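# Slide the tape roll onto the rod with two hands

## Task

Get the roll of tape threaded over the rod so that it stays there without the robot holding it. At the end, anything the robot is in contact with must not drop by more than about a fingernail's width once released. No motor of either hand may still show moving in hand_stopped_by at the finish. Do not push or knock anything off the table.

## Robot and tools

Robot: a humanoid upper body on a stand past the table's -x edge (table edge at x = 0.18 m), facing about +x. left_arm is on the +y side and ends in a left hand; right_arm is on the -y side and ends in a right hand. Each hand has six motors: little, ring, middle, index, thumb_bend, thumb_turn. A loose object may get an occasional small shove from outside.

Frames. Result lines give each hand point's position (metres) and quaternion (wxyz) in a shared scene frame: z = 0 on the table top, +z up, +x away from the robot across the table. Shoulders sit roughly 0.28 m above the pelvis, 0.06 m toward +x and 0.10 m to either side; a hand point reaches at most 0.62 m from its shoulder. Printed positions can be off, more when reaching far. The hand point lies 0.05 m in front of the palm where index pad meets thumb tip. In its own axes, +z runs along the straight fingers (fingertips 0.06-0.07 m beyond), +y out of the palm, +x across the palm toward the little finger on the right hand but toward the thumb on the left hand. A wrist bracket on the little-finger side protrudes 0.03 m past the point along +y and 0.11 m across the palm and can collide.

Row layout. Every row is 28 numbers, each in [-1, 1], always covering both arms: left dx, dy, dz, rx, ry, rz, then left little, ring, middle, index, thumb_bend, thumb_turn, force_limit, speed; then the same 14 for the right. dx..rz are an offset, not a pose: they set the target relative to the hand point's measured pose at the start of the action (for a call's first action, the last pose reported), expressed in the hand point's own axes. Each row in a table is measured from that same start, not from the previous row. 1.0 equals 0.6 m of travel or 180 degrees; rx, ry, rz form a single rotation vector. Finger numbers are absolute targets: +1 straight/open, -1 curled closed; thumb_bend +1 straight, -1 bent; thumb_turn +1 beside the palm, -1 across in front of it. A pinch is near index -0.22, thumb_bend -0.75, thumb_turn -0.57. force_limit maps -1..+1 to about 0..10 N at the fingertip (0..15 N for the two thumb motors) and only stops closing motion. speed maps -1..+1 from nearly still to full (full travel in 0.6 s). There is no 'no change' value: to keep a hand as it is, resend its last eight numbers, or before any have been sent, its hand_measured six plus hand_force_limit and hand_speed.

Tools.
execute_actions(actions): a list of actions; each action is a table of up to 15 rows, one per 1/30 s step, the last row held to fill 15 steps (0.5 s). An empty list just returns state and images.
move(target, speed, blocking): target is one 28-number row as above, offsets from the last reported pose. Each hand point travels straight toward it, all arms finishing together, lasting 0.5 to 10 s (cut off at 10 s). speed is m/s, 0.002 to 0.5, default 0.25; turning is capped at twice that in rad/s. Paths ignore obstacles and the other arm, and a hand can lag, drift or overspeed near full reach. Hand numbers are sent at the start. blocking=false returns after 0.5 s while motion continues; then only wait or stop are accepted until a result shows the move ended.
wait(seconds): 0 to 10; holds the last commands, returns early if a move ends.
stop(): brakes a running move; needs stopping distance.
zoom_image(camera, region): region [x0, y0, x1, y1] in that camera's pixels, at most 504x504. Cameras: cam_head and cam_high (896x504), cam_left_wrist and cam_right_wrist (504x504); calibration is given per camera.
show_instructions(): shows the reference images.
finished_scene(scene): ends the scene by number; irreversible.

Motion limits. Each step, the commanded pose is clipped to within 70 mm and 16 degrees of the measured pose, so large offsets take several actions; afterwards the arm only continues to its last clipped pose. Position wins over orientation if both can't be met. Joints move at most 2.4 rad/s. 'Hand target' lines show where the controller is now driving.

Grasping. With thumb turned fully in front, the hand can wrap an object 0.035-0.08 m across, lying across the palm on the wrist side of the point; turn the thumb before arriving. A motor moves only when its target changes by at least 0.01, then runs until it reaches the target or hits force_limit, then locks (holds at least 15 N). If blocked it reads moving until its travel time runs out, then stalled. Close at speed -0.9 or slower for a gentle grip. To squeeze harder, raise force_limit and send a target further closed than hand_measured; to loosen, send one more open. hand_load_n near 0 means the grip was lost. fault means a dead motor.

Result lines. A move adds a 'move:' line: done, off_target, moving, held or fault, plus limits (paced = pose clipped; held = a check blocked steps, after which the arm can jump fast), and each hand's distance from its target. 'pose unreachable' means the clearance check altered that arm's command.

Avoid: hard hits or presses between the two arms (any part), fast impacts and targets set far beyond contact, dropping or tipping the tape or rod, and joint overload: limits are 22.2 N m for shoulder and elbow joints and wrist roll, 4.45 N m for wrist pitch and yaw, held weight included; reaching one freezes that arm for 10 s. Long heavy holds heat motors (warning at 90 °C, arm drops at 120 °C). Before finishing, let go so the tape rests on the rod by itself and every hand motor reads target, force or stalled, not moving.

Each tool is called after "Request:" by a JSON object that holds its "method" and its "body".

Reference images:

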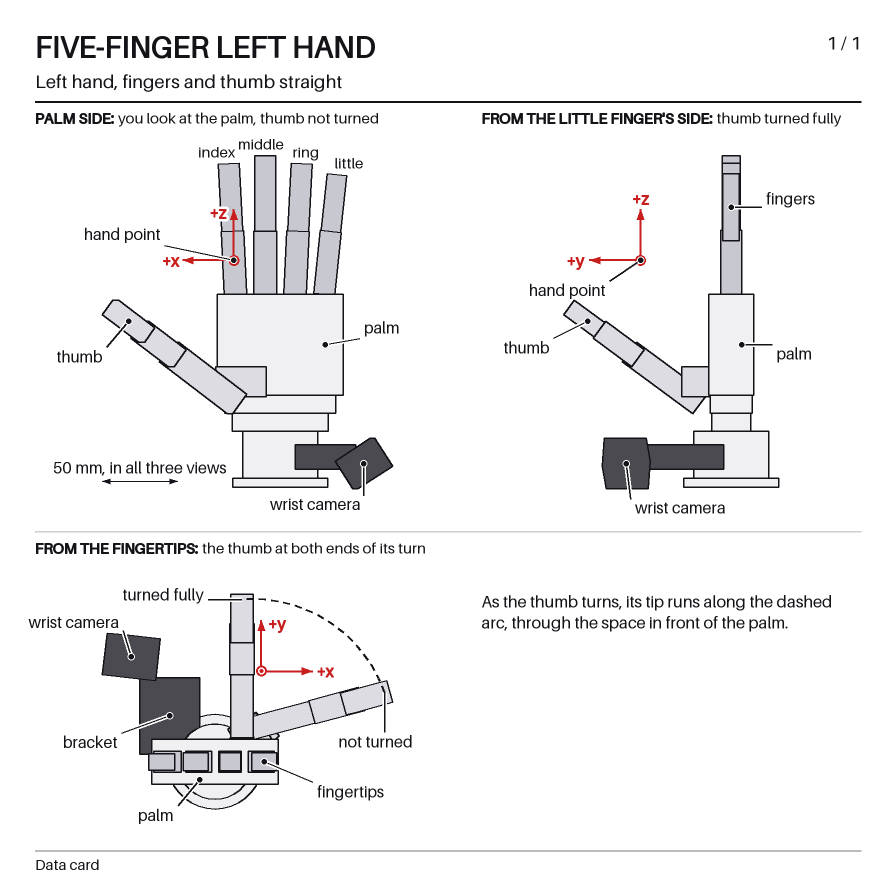

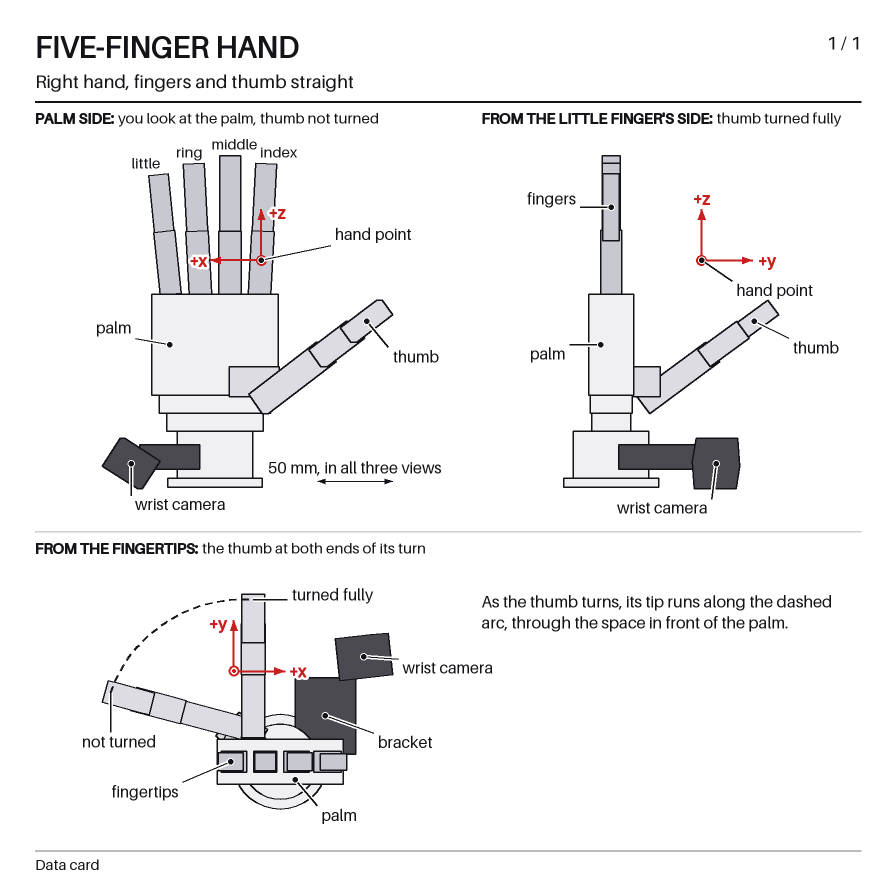

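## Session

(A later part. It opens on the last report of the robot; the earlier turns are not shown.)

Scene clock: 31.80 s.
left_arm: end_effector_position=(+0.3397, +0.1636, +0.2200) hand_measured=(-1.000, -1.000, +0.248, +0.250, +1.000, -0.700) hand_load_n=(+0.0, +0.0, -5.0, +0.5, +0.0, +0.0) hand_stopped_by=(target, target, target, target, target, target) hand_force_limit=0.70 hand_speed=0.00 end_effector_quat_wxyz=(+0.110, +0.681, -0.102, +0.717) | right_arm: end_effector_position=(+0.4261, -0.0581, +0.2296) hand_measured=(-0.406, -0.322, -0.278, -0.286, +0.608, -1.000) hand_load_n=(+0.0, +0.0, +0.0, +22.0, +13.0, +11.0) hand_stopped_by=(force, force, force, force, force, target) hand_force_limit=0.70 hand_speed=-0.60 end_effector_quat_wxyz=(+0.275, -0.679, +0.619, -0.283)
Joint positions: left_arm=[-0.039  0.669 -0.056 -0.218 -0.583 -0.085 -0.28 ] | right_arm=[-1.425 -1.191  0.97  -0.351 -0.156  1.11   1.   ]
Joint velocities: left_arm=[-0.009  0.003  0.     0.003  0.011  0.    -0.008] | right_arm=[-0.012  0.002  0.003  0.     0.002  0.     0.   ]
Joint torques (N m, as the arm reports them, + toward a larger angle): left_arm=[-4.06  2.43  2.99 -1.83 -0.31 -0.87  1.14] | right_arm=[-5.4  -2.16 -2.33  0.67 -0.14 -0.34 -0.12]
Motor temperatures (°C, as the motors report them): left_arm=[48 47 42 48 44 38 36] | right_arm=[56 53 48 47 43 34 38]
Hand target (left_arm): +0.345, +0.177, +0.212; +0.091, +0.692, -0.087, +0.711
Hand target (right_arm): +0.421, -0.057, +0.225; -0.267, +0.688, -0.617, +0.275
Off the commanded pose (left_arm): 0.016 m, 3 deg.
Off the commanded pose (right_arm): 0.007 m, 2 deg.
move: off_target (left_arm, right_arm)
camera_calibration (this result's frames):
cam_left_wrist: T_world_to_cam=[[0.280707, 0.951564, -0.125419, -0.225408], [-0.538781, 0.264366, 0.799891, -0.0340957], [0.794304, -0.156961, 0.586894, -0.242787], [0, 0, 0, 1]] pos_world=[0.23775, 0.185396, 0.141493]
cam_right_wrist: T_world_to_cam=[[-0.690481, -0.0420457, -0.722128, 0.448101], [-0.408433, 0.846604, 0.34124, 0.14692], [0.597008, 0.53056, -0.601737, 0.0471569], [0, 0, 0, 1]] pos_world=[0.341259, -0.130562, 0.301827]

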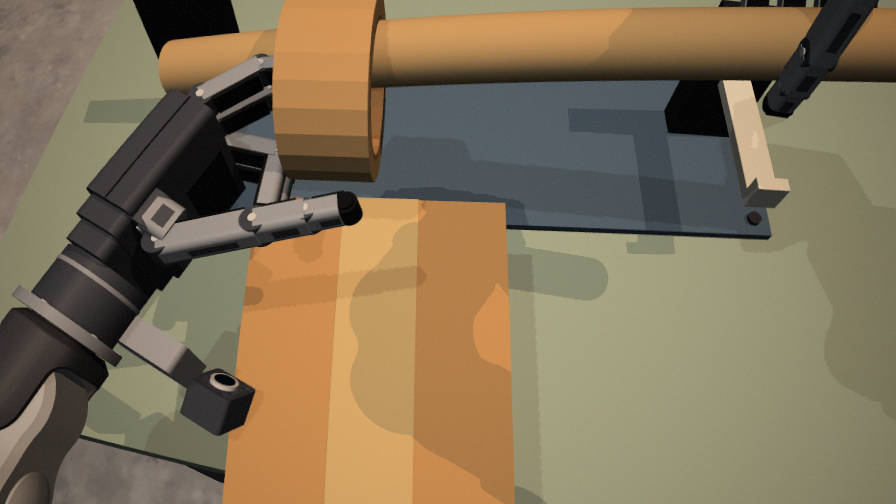

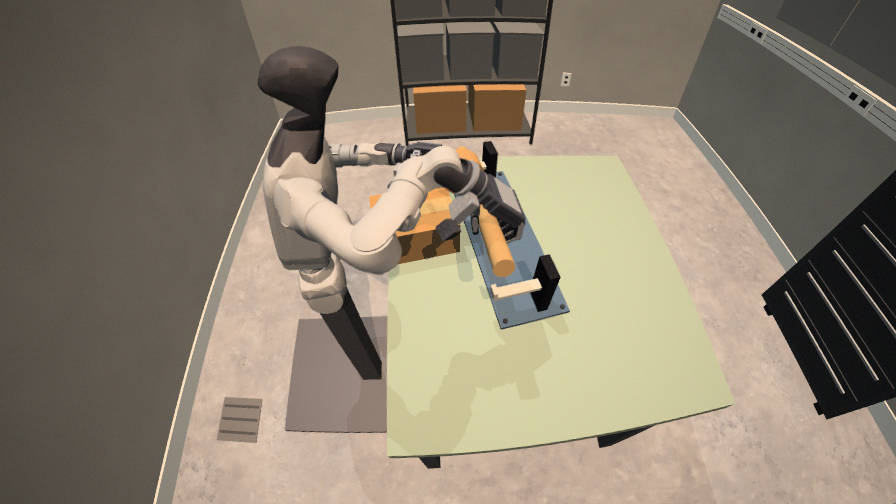

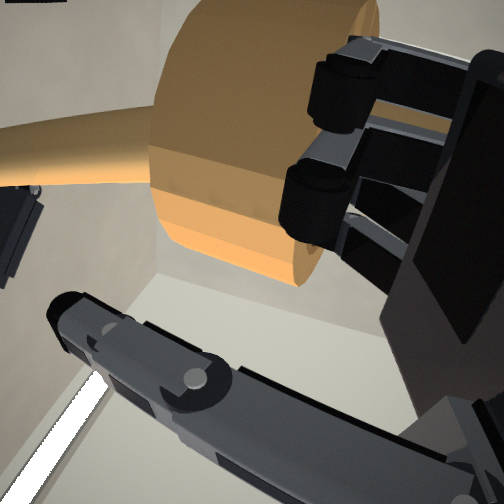

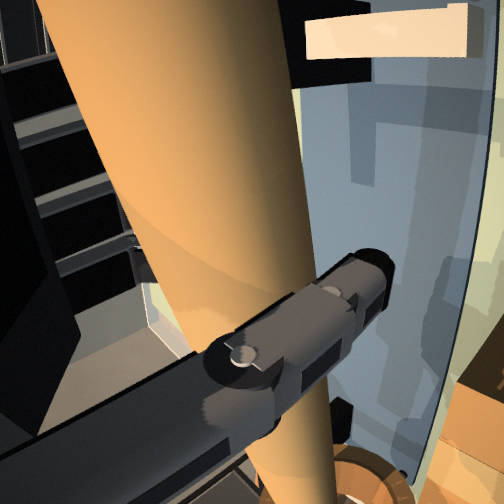

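Request:
{"method": "move", "body": {"target": [0,0.03,-0.03,0,0,0,-1,-1,0.25,0.25,1,-0.7,0.7,0,0,0,0,0,0,0,-1,-1,-1,-1,-0.6,-1,0.5,-0.6], "speed": 0.06}}

Request:
{"method": "move", "body": {"target": [-0.03,0,0,0,0,0,-1,-1,0.25,0.25,1,-0.7,0.7,0,-0.04,0,0,0.005,-0.05,0.05,-1,-1,-1,-1,-0.6,-1,0.5,-0.6], "speed": 0.08}}

Scene clock: 33.37 s.
left_arm: end_effector_position=(+0.3204, +0.1586, +0.2204) hand_measured=(-1.000, -1.000, +0.250, +0.250, +1.000, -0.700) hand_load_n=(+0.0, +0.0, -1.0, +2.0, +0.0, +0.0) hand_stopped_by=(target, target, target, target, target, target) hand_force_limit=0.70 hand_speed=0.00 end_effector_quat_wxyz=(+0.104, +0.682, -0.093, +0.717) | right_arm: end_effector_position=(+0.4193, -0.0540, +0.2241) hand_measured=(-0.488, -0.382, -0.314, -0.286, +0.610, -1.000) hand_load_n=(+13.5, +8.5, +6.5, +9.0, +24.5, +6.0) hand_stopped_by=(force, force, force, force, force, target) hand_force_limit=0.50 hand_speed=-0.60 end_effector_quat_wxyz=(-0.268, +0.691, -0.614, +0.271)
Joint positions: left_arm=[ 0.08   0.669 -0.051 -0.326 -0.567 -0.106 -0.229] | right_arm=[-1.42  -1.185  0.972 -0.359 -0.146  1.096  1.012]
Joint velocities: left_arm=[ 0.005  0.015 -0.014  0.    -0.015  0.     0.   ] | right_arm=[-0.003  0.    -0.002 -0.005  0.     0.     0.   ]
Joint torques (N m, as the arm reports them, + toward a larger angle): left_arm=[-3.28  1.95  1.35 -4.88  0.01 -1.53 -0.59] | right_arm=[-5.   -2.22 -2.11  1.8  -0.63  0.43 -0.62]
Motor temperatures (°C, as the motors report them): left_arm=[48 47 42 48 44 38 36] | right_arm=[56 53 48 47 43 34 38]
Hand target (left_arm): +0.317, +0.153, +0.220; +0.110, +0.681, -0.101, +0.717
Hand target (right_arm): +0.426, -0.058, +0.230; -0.275, +0.679, -0.619, +0.283
Off the commanded pose (left_arm): 0.008 m, 1 deg.
Off the commanded pose (right_arm): 0.010 m, 2 deg.
move: off_target (left_arm, right_arm)
camera_calibration (this result's frames):
cam_left_wrist: T_world_to_cam=[[0.260464, 0.95669, -0.130015, -0.208509], [-0.542315, 0.256383, 0.800101, -0.0411351], [0.798782, -0.137888, 0.585606, -0.232729], [0, 0, 0, 1]] pos_world=[0.217901, 0.177934, 0.142091]
cam_right_wrist: T_world_to_cam=[[-0.709964, -0.0609752, -0.701593, 0.44223], [-0.419011, 0.837293, 0.351242, 0.144255], [0.566022, 0.543345, -0.619997, 0.0634813], [0, 0, 0, 1]] pos_world=[0.33848, -0.128311, 0.298955]

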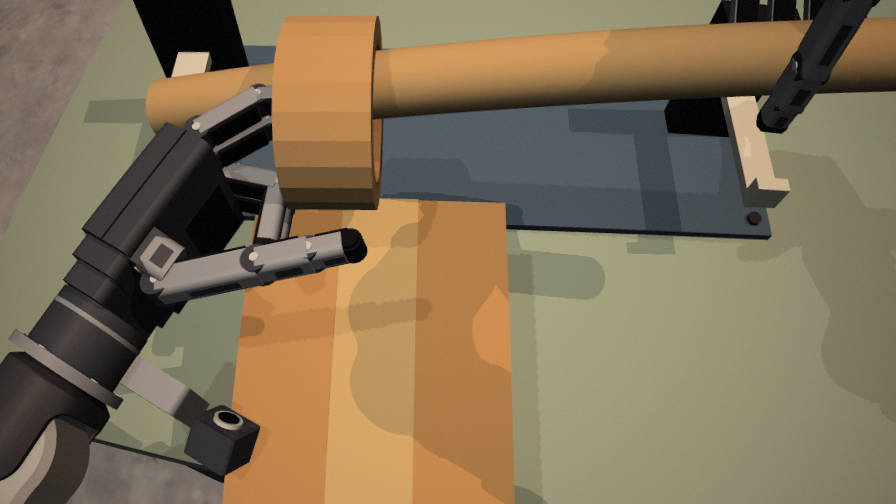

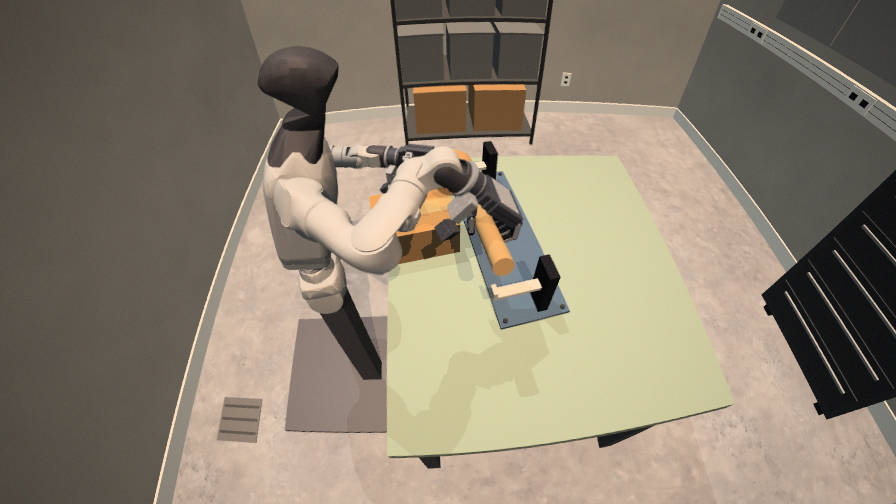

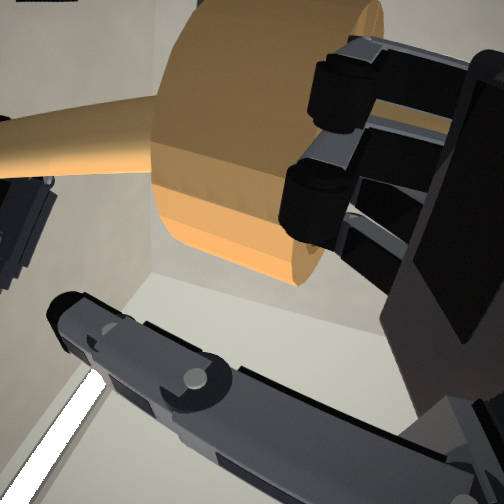

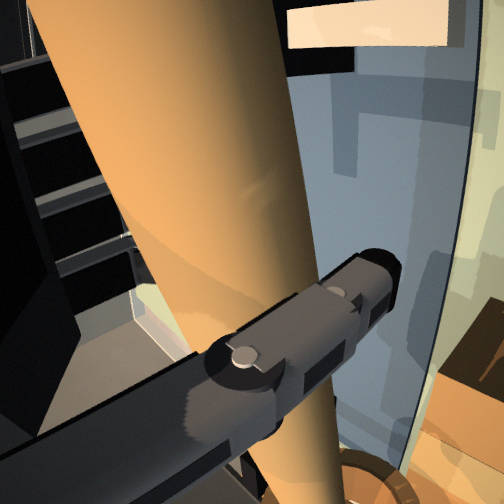

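Scene clock: 35.03 s.
left_arm: end_effector_position=(+0.3194, +0.1622, +0.2289) hand_measured=(-1.000, -1.000, +0.248, +0.250, +1.000, -0.700) hand_load_n=(+0.0, +0.0, -2.0, +1.0, +0.0, +0.0) hand_stopped_by=(target, target, target, target, target, target) hand_force_limit=0.70 hand_speed=0.00 end_effector_quat_wxyz=(+0.107, +0.653, -0.088, +0.745) | right_arm: end_effector_position=(+0.4236, -0.0400, +0.2246) hand_measured=(-0.490, -0.384, -0.314, -0.286, +0.608, -1.000) hand_load_n=(+0.0, +0.0, +2.5, +16.5, +11.0, +0.5) hand_stopped_by=(force, force, force, force, force, target) hand_force_limit=0.50 hand_speed=-0.60 end_effector_quat_wxyz=(+0.338, -0.645, +0.652, -0.214)
Joint positions: left_arm=[ 0.058  0.659 -0.081 -0.244 -0.574 -0.246 -0.247] | right_arm=[-1.198 -1.161  0.7   -0.369 -0.034  1.092  0.872]
Joint velocities: left_arm=[-0.006  0.026 -0.02   0.011 -0.005 -0.026  0.006] | right_arm=[-0.009  0.    -0.015  0.002  0.008 -0.009  0.   ]
Joint torques (N m, as the arm reports them, + toward a larger angle): left_arm=[-3.29  1.58  0.33 -1.73  0.96 -0.6   0.11] | right_arm=[-5.09 -1.35 -2.41 -0.58  0.33 -0.72 -0.13]
Motor temperatures (°C, as the motors report them): left_arm=[48 47 42 48 44 38 36] | right_arm=[57 53 48 47 43 34 38]
Hand target (left_arm): +0.319, +0.158, +0.203; +0.105, +0.682, -0.094, +0.717
Hand target (right_arm): +0.416, -0.029, +0.223; -0.340, +0.658, -0.642, +0.197
Off the commanded pose (left_arm): 0.027 m, 5 deg.
Off the commanded pose (right_arm): 0.012 m, 3 deg.
move: off_target (left_arm, right_arm)
camera_calibration (this result's frames):
cam_left_wrist: T_world_to_cam=[[0.267163, 0.954876, -0.12975, -0.212467], [-0.60459, 0.270938, 0.749042, -0.0201885], [0.750397, -0.121671, 0.649693, -0.238288], [0, 0, 0, 1]] pos_world=[0.223368, 0.179357, 0.142368]
cam_right_wrist: T_world_to_cam=[[-0.700214, 0.116756, -0.704322, 0.450063], [-0.3919, 0.761755, 0.515891, 0.08265], [0.596754, 0.637257, -0.487635, 0.0148166], [0, 0, 0, 1]] pos_world=[0.338689, -0.124949, 0.281576]

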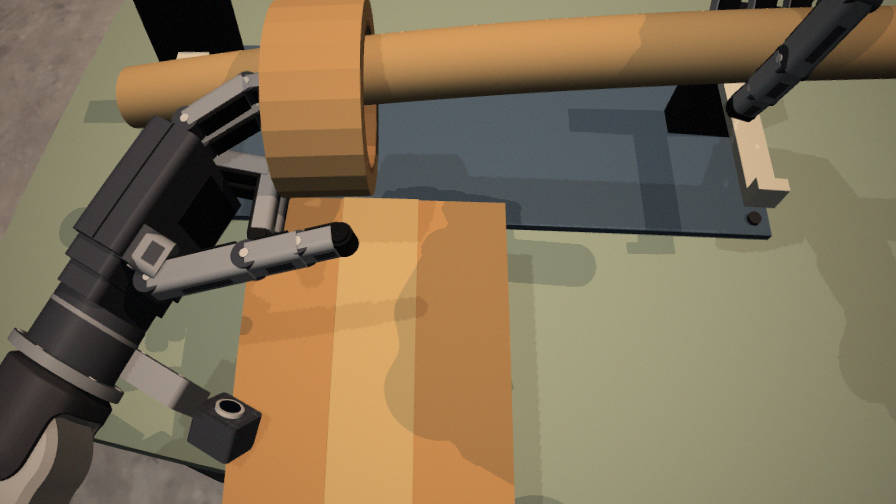

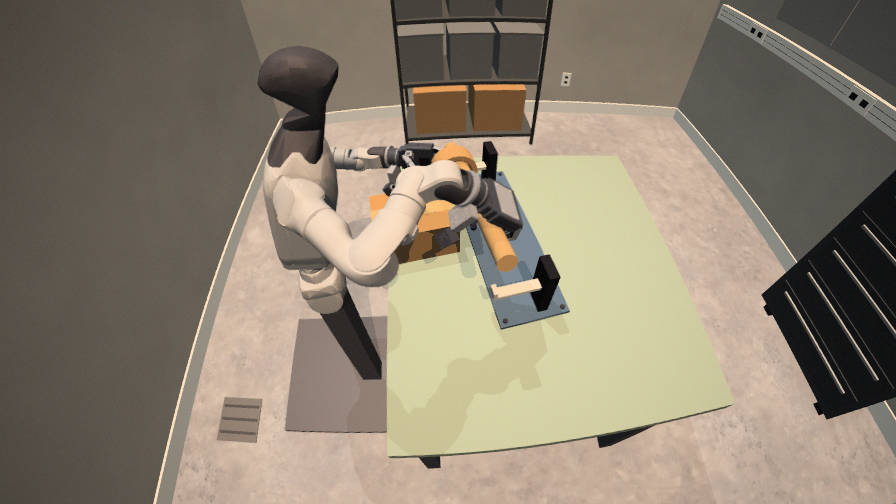

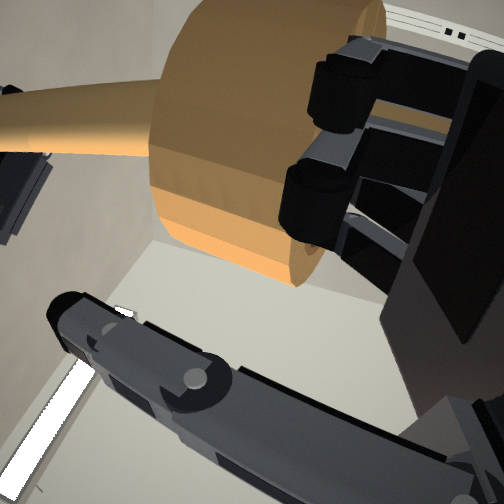

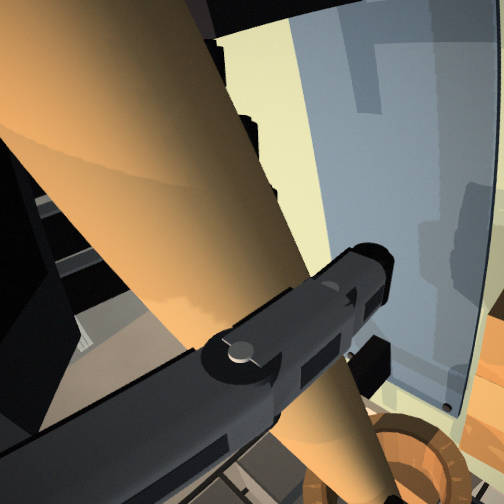

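Request:
{"method": "move", "body": {"target": [0.09,0.02,0.02,0,0,0,-1,-1,0.1,0.1,1,-0.7,0.7,0,0,0,0,0,0,0,-1,-1,-1,-1,-0.6,-1,0.5,-0.6], "speed": 0.06}}

Request:
{"method": "move", "body": {"target": [0,0,0,0,0,0,-0.2,-0.2,0.1,0.1,1,-0.7,0.7,-0.6,0,0,0,0,0,0,-0.9,-0.9,-0.9,-0.9,-0.7,-1,0.7,-0.6]}}

Scene clock: 36.73 s.
left_arm: end_effector_position=(+0.3249, +0.1548, +0.2719) hand_measured=(-1.000, -1.000, +0.100, +0.100, +1.000, -0.700) hand_load_n=(+0.0, +0.0, -0.5, +1.0, +0.0, +0.0) hand_stopped_by=(target, target, target, target, target, target) hand_force_limit=0.70 hand_speed=0.00 end_effector_quat_wxyz=(+0.099, +0.668, -0.082, +0.733) | right_arm: end_effector_position=(+0.4198, -0.0389, +0.2207) hand_measured=(-0.488, -0.384, -0.314, -0.288, +0.604, -1.000) hand_load_n=(+5.5, +0.5, +0.0, +4.0, +6.0, -3.0) hand_stopped_by=(force, force, force, force, force, target) hand_force_limit=0.50 hand_speed=-0.60 end_effector_quat_wxyz=(+0.332, -0.650, +0.652, -0.207)
Joint positions: left_arm=[ 0.051  0.776 -0.008 -0.558 -0.693  0.06  -0.06 ] | right_arm=[-1.192 -1.159  0.703 -0.371 -0.029  1.088  0.879]
Joint velocities: left_arm=[ 0.009  0.     0.    -0.012 -0.008  0.006  0.   ] | right_arm=[-0.009 -0.005 -0.005  0.     0.005  0.     0.   ]
Joint torques (N m, as the arm reports them, + toward a larger angle): left_arm=[-4.96  1.75  2.61 -5.26 -0.69 -1.8  -0.52] | right_arm=[-4.91 -2.31 -2.16  0.86 -0.37 -0.05 -0.5 ]
Motor temperatures (°C, as the motors report them): left_arm=[48 47 42 48 44 39 36] | right_arm=[57 53 48 47 43 34 38]
Hand target (left_arm): +0.322, +0.151, +0.285; +0.107, +0.652, -0.086, +0.746
Hand target (right_arm): +0.424, -0.040, +0.225; -0.338, +0.645, -0.652, +0.214
Off the commanded pose (left_arm): 0.014 m, 3 deg.
Off the commanded pose (right_arm): 0.006 m, 1 deg.
move: off_target (left_arm, right_arm)
camera_calibration (this result's frames):
cam_left_wrist: T_world_to_cam=[[0.243454, 0.960658, -0.133662, -0.19343], [-0.580032, 0.254653, 0.773766, -0.0592417], [0.777363, -0.110848, 0.619209, -0.273317], [0, 0, 0, 1]] pos_world=[0.225196, 0.17061, 0.189225]
cam_right_wrist: T_world_to_cam=[[-0.714135, 0.110159, -0.691285, 0.447166], [-0.388639, 0.758964, 0.52243, 0.0794399], [0.582212, 0.641746, -0.499191, 0.0232445], [0, 0, 0, 1]] pos_world=[0.336677, -0.124469, 0.279221]

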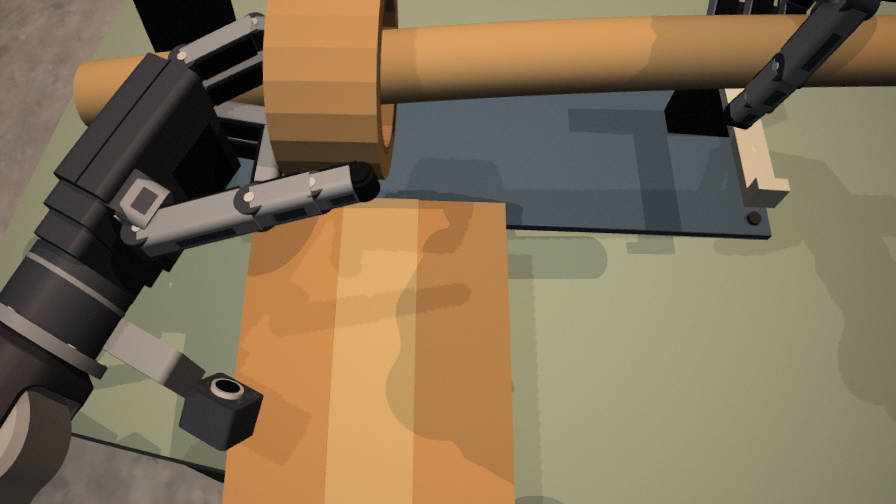

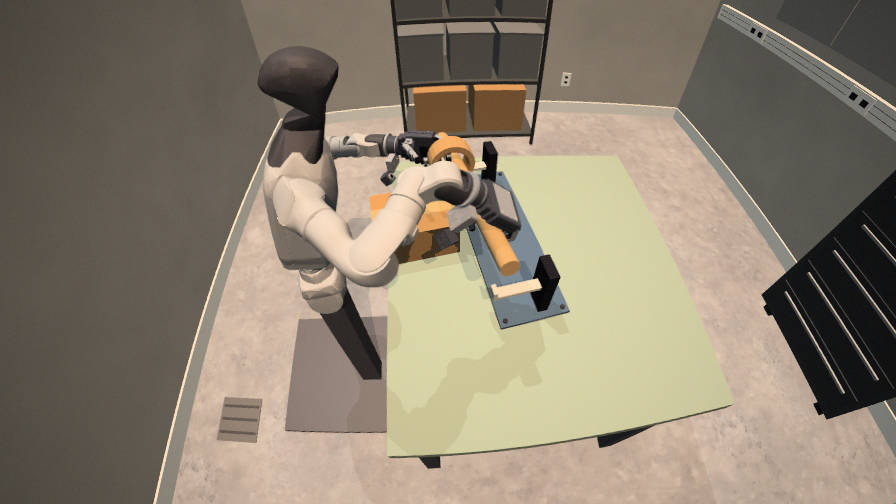

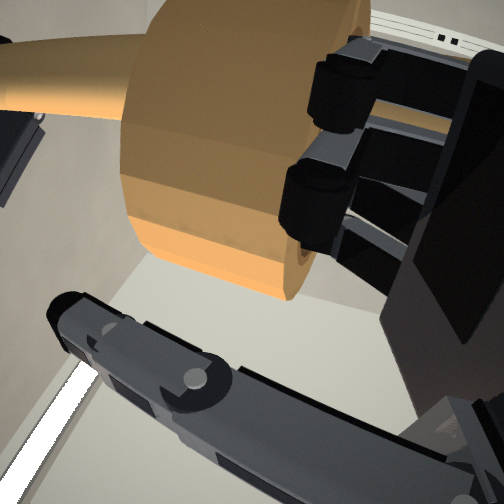

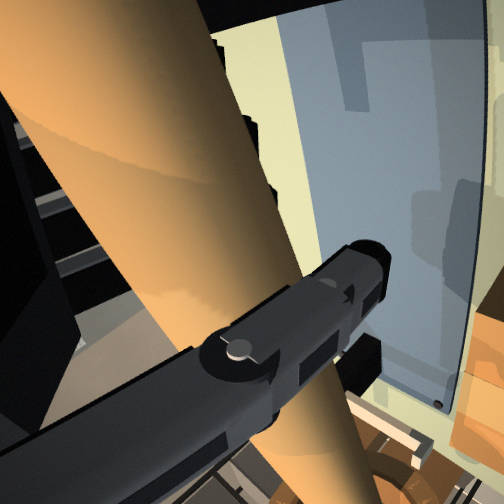

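Scene clock: 38.20 s.
left_arm: end_effector_position=(+0.3257, +0.1563, +0.2571) hand_measured=(-0.200, -0.202, +0.100, +0.100, +1.000, -0.700) hand_load_n=(+0.0, -4.0, +0.0, +3.0, +0.0, +0.0) hand_stopped_by=(target, target, target, target, target, target) hand_force_limit=0.70 hand_speed=-0.60 end_effector_quat_wxyz=(+0.096, +0.687, -0.081, +0.716) | right_arm: end_effector_position=(+0.4193, -0.0390, +0.2203) hand_measured=(-0.574, -0.446, -0.354, -0.306, +0.598, -1.000) hand_load_n=(+5.5, +2.5, +1.5, +7.5, +10.5, +5.0) hand_stopped_by=(force, force, force, force, force, target) hand_force_limit=0.70 hand_speed=-0.60 end_effector_quat_wxyz=(+0.332, -0.649, +0.653, -0.206)
Joint positions: left_arm=[ 0.067  0.769 -0.009 -0.547 -0.683  0.089 -0.066] | right_arm=[-1.192 -1.161  0.704 -0.371 -0.022  1.088  0.876]
Joint velocities: left_arm=[ 0.005 -0.003  0.003  0.    -0.003  0.     0.   ] | right_arm=[ 0.009  0.    -0.014  0.     0.006  0.     0.   ]
Joint torques (N m, as the arm reports them, + toward a larger angle): left_arm=[-5.09  1.32  2.85 -5.25 -0.15 -1.99 -0.31] | right_arm=[-4.62 -2.12 -1.76  0.68 -0.27 -0.19 -0.32]
Motor temperatures (°C, as the motors report them): left_arm=[48 47 42 49 44 40 36] | right_arm=[57 53 48 47 43 34 38]
Hand target (left_arm): +0.325, +0.155, +0.272; +0.099, +0.668, -0.082, +0.733
Hand target (right_arm): +0.420, -0.039, +0.221; -0.332, +0.650, -0.652, +0.207
Off the commanded pose (left_arm): 0.015 m, 3 deg.
Off the commanded pose (right_arm): 0.001 m, 0 deg.
move: off_target (left_arm)
camera_calibration (this result's frames):
cam_left_wrist: T_world_to_cam=[[0.231126, 0.963168, -0.137435, -0.192481], [-0.542526, 0.244848, 0.803564, -0.0660528], [0.807618, -0.111162, 0.579134, -0.264184], [0, 0, 0, 1]] pos_world=[0.222012, 0.172197, 0.179622]
cam_right_wrist: T_world_to_cam=[[-0.716226, 0.111571, -0.688892, 0.446987], [-0.386505, 0.758499, 0.524685, 0.0781562], [0.581063, 0.642053, -0.500134, 0.0240796], [0, 0, 0, 1]] pos_world=[0.33636, -0.124612, 0.278962]

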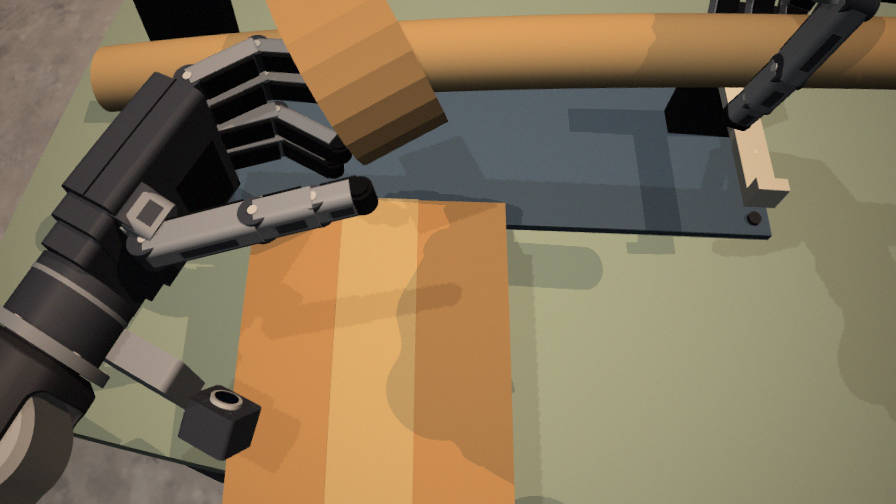

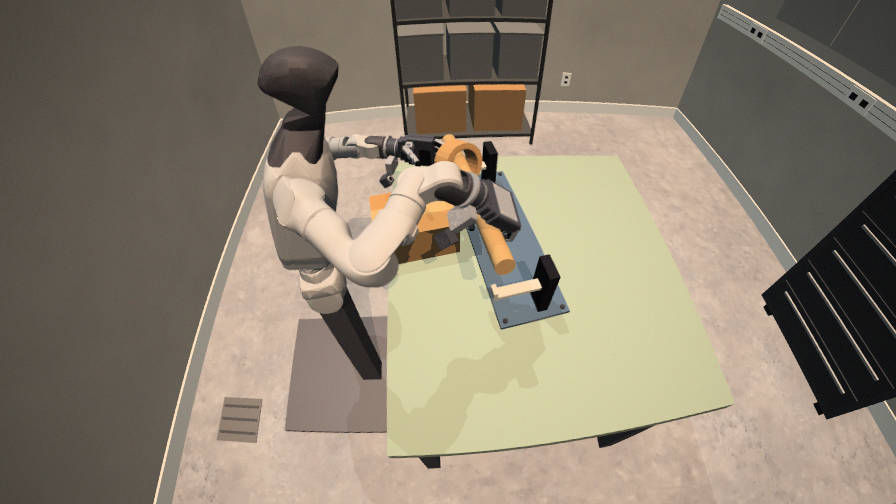

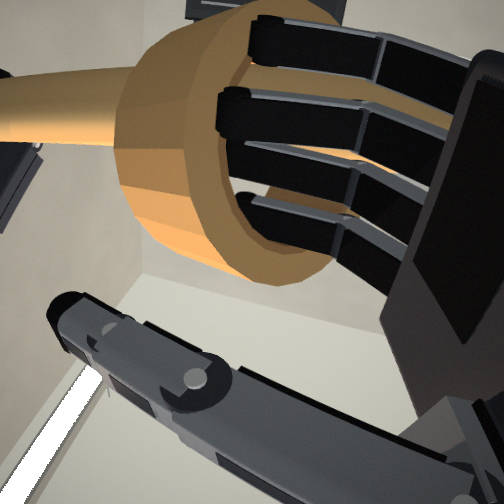

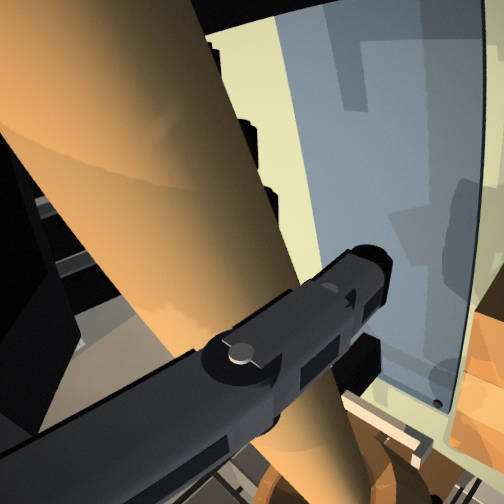

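Nearly free; curl index and middle out.

Request:
{"method": "move", "body": {"target": [-0.015,0,-0.015,0,0,0,-0.2,-0.2,-0.9,-0.9,1,-0.7,0.7,-0.5,0,0,0,0,-0.03,0.02,-0.9,-0.9,-0.9,-0.9,-0.7,-1,0.7,-0.6], "speed": 0.06}}

Scene clock: 39.80 s.
left_arm: end_effector_position=(+0.3186, +0.1599, +0.2465) hand_measured=(-0.200, -0.202, -0.244, -0.144, +1.000, -0.700) hand_load_n=(+0.0, -3.5, +6.5, +2.0, +0.0, +0.0) hand_stopped_by=(target, target, force, force, target, target) hand_force_limit=0.70 hand_speed=-0.50 end_effector_quat_wxyz=(+0.090, +0.689, -0.081, +0.715) | right_arm: end_effector_position=(+0.4121, -0.0369, +0.2111) hand_measured=(-0.574, -0.446, -0.354, -0.306, +0.594, -1.000) hand_load_n=(+0.0, +0.0, +0.0, +6.5, +7.0, +3.5) hand_stopped_by=(force, force, force, force, force, target) hand_force_limit=0.70 hand_speed=-0.60 end_effector_quat_wxyz=(+0.356, -0.646, +0.658, -0.153)
Joint positions: left_arm=[ 0.121  0.757 -0.009 -0.522 -0.649  0.028 -0.092] | right_arm=[-1.018 -1.163  0.541 -0.345  0.056  0.95   0.832]
Joint velocities: left_arm=[ 0.006 -0.006  0.     0.009  0.006 -0.003  0.   ] | right_arm=[ 0.011  0.    -0.031 -0.011 -0.006 -0.004  0.   ]
Joint torques (N m, as the arm reports them, + toward a larger angle): left_arm=[-3.38  1.82  2.16 -4.11 -0.53 -1.53 -0.59] | right_arm=[-4.81 -2.75 -3.33  1.12 -0.11 -0.27 -0.6 ]
Motor temperatures (°C, as the motors report them): left_arm=[48 47 42 49 44 41 36] | right_arm=[57 53 48 47 43 34 38]
Hand target (left_arm): +0.317, +0.159, +0.248; +0.096, +0.687, -0.081, +0.716
Hand target (right_arm): +0.419, -0.038, +0.220; -0.369, +0.637, -0.657, +0.162
Off the commanded pose (left_arm): 0.002 m, 1 deg.
Off the commanded pose (right_arm): 0.012 m, 2 deg.
move: off_target (right_arm)
camera_calibration (this result's frames):
cam_left_wrist: T_world_to_cam=[[0.222676, 0.96617, -0.130118, -0.195298], [-0.541125, 0.233514, 0.807871, -0.0619694], [0.810925, -0.109483, 0.574817, -0.252188], [0, 0, 0, 1]] pos_world=[0.21446, 0.175552, 0.169613]
cam_right_wrist: T_world_to_cam=[[-0.747004, 0.156556, -0.646123, 0.440569], [-0.388754, 0.685536, 0.615557, 0.0576367], [0.53931, 0.711007, -0.451237, 0.0317455], [0, 0, 0, 1]] pos_world=[0.334393, -0.131057, 0.263508]

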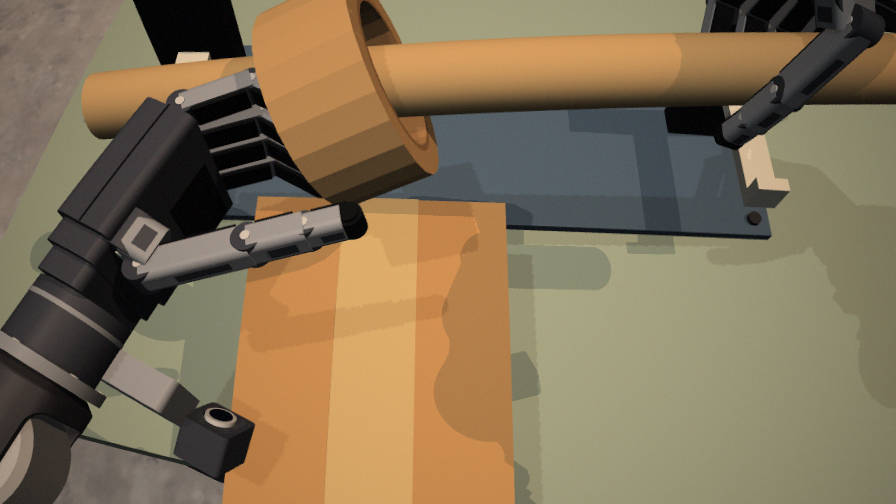

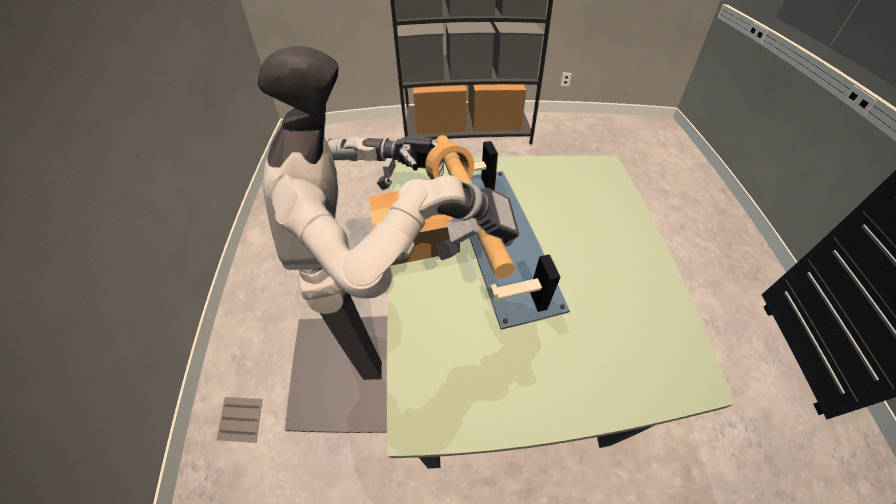

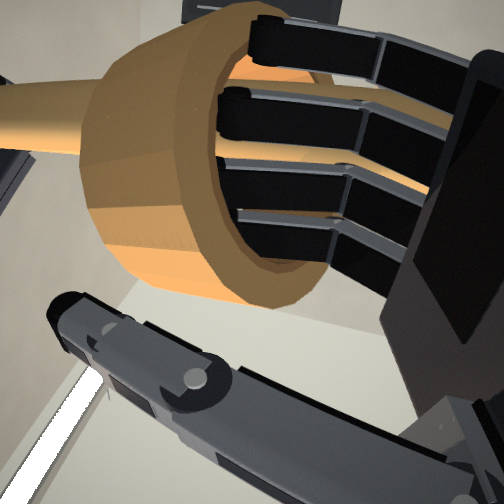

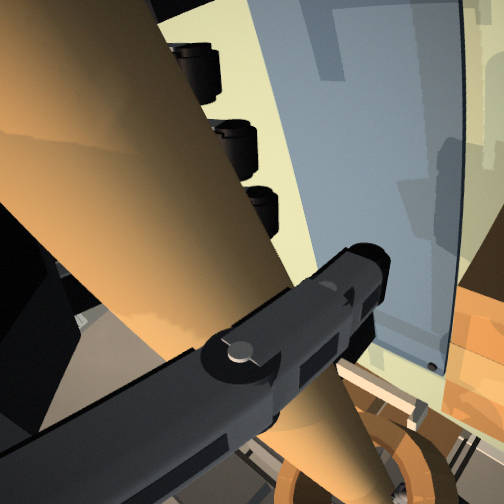

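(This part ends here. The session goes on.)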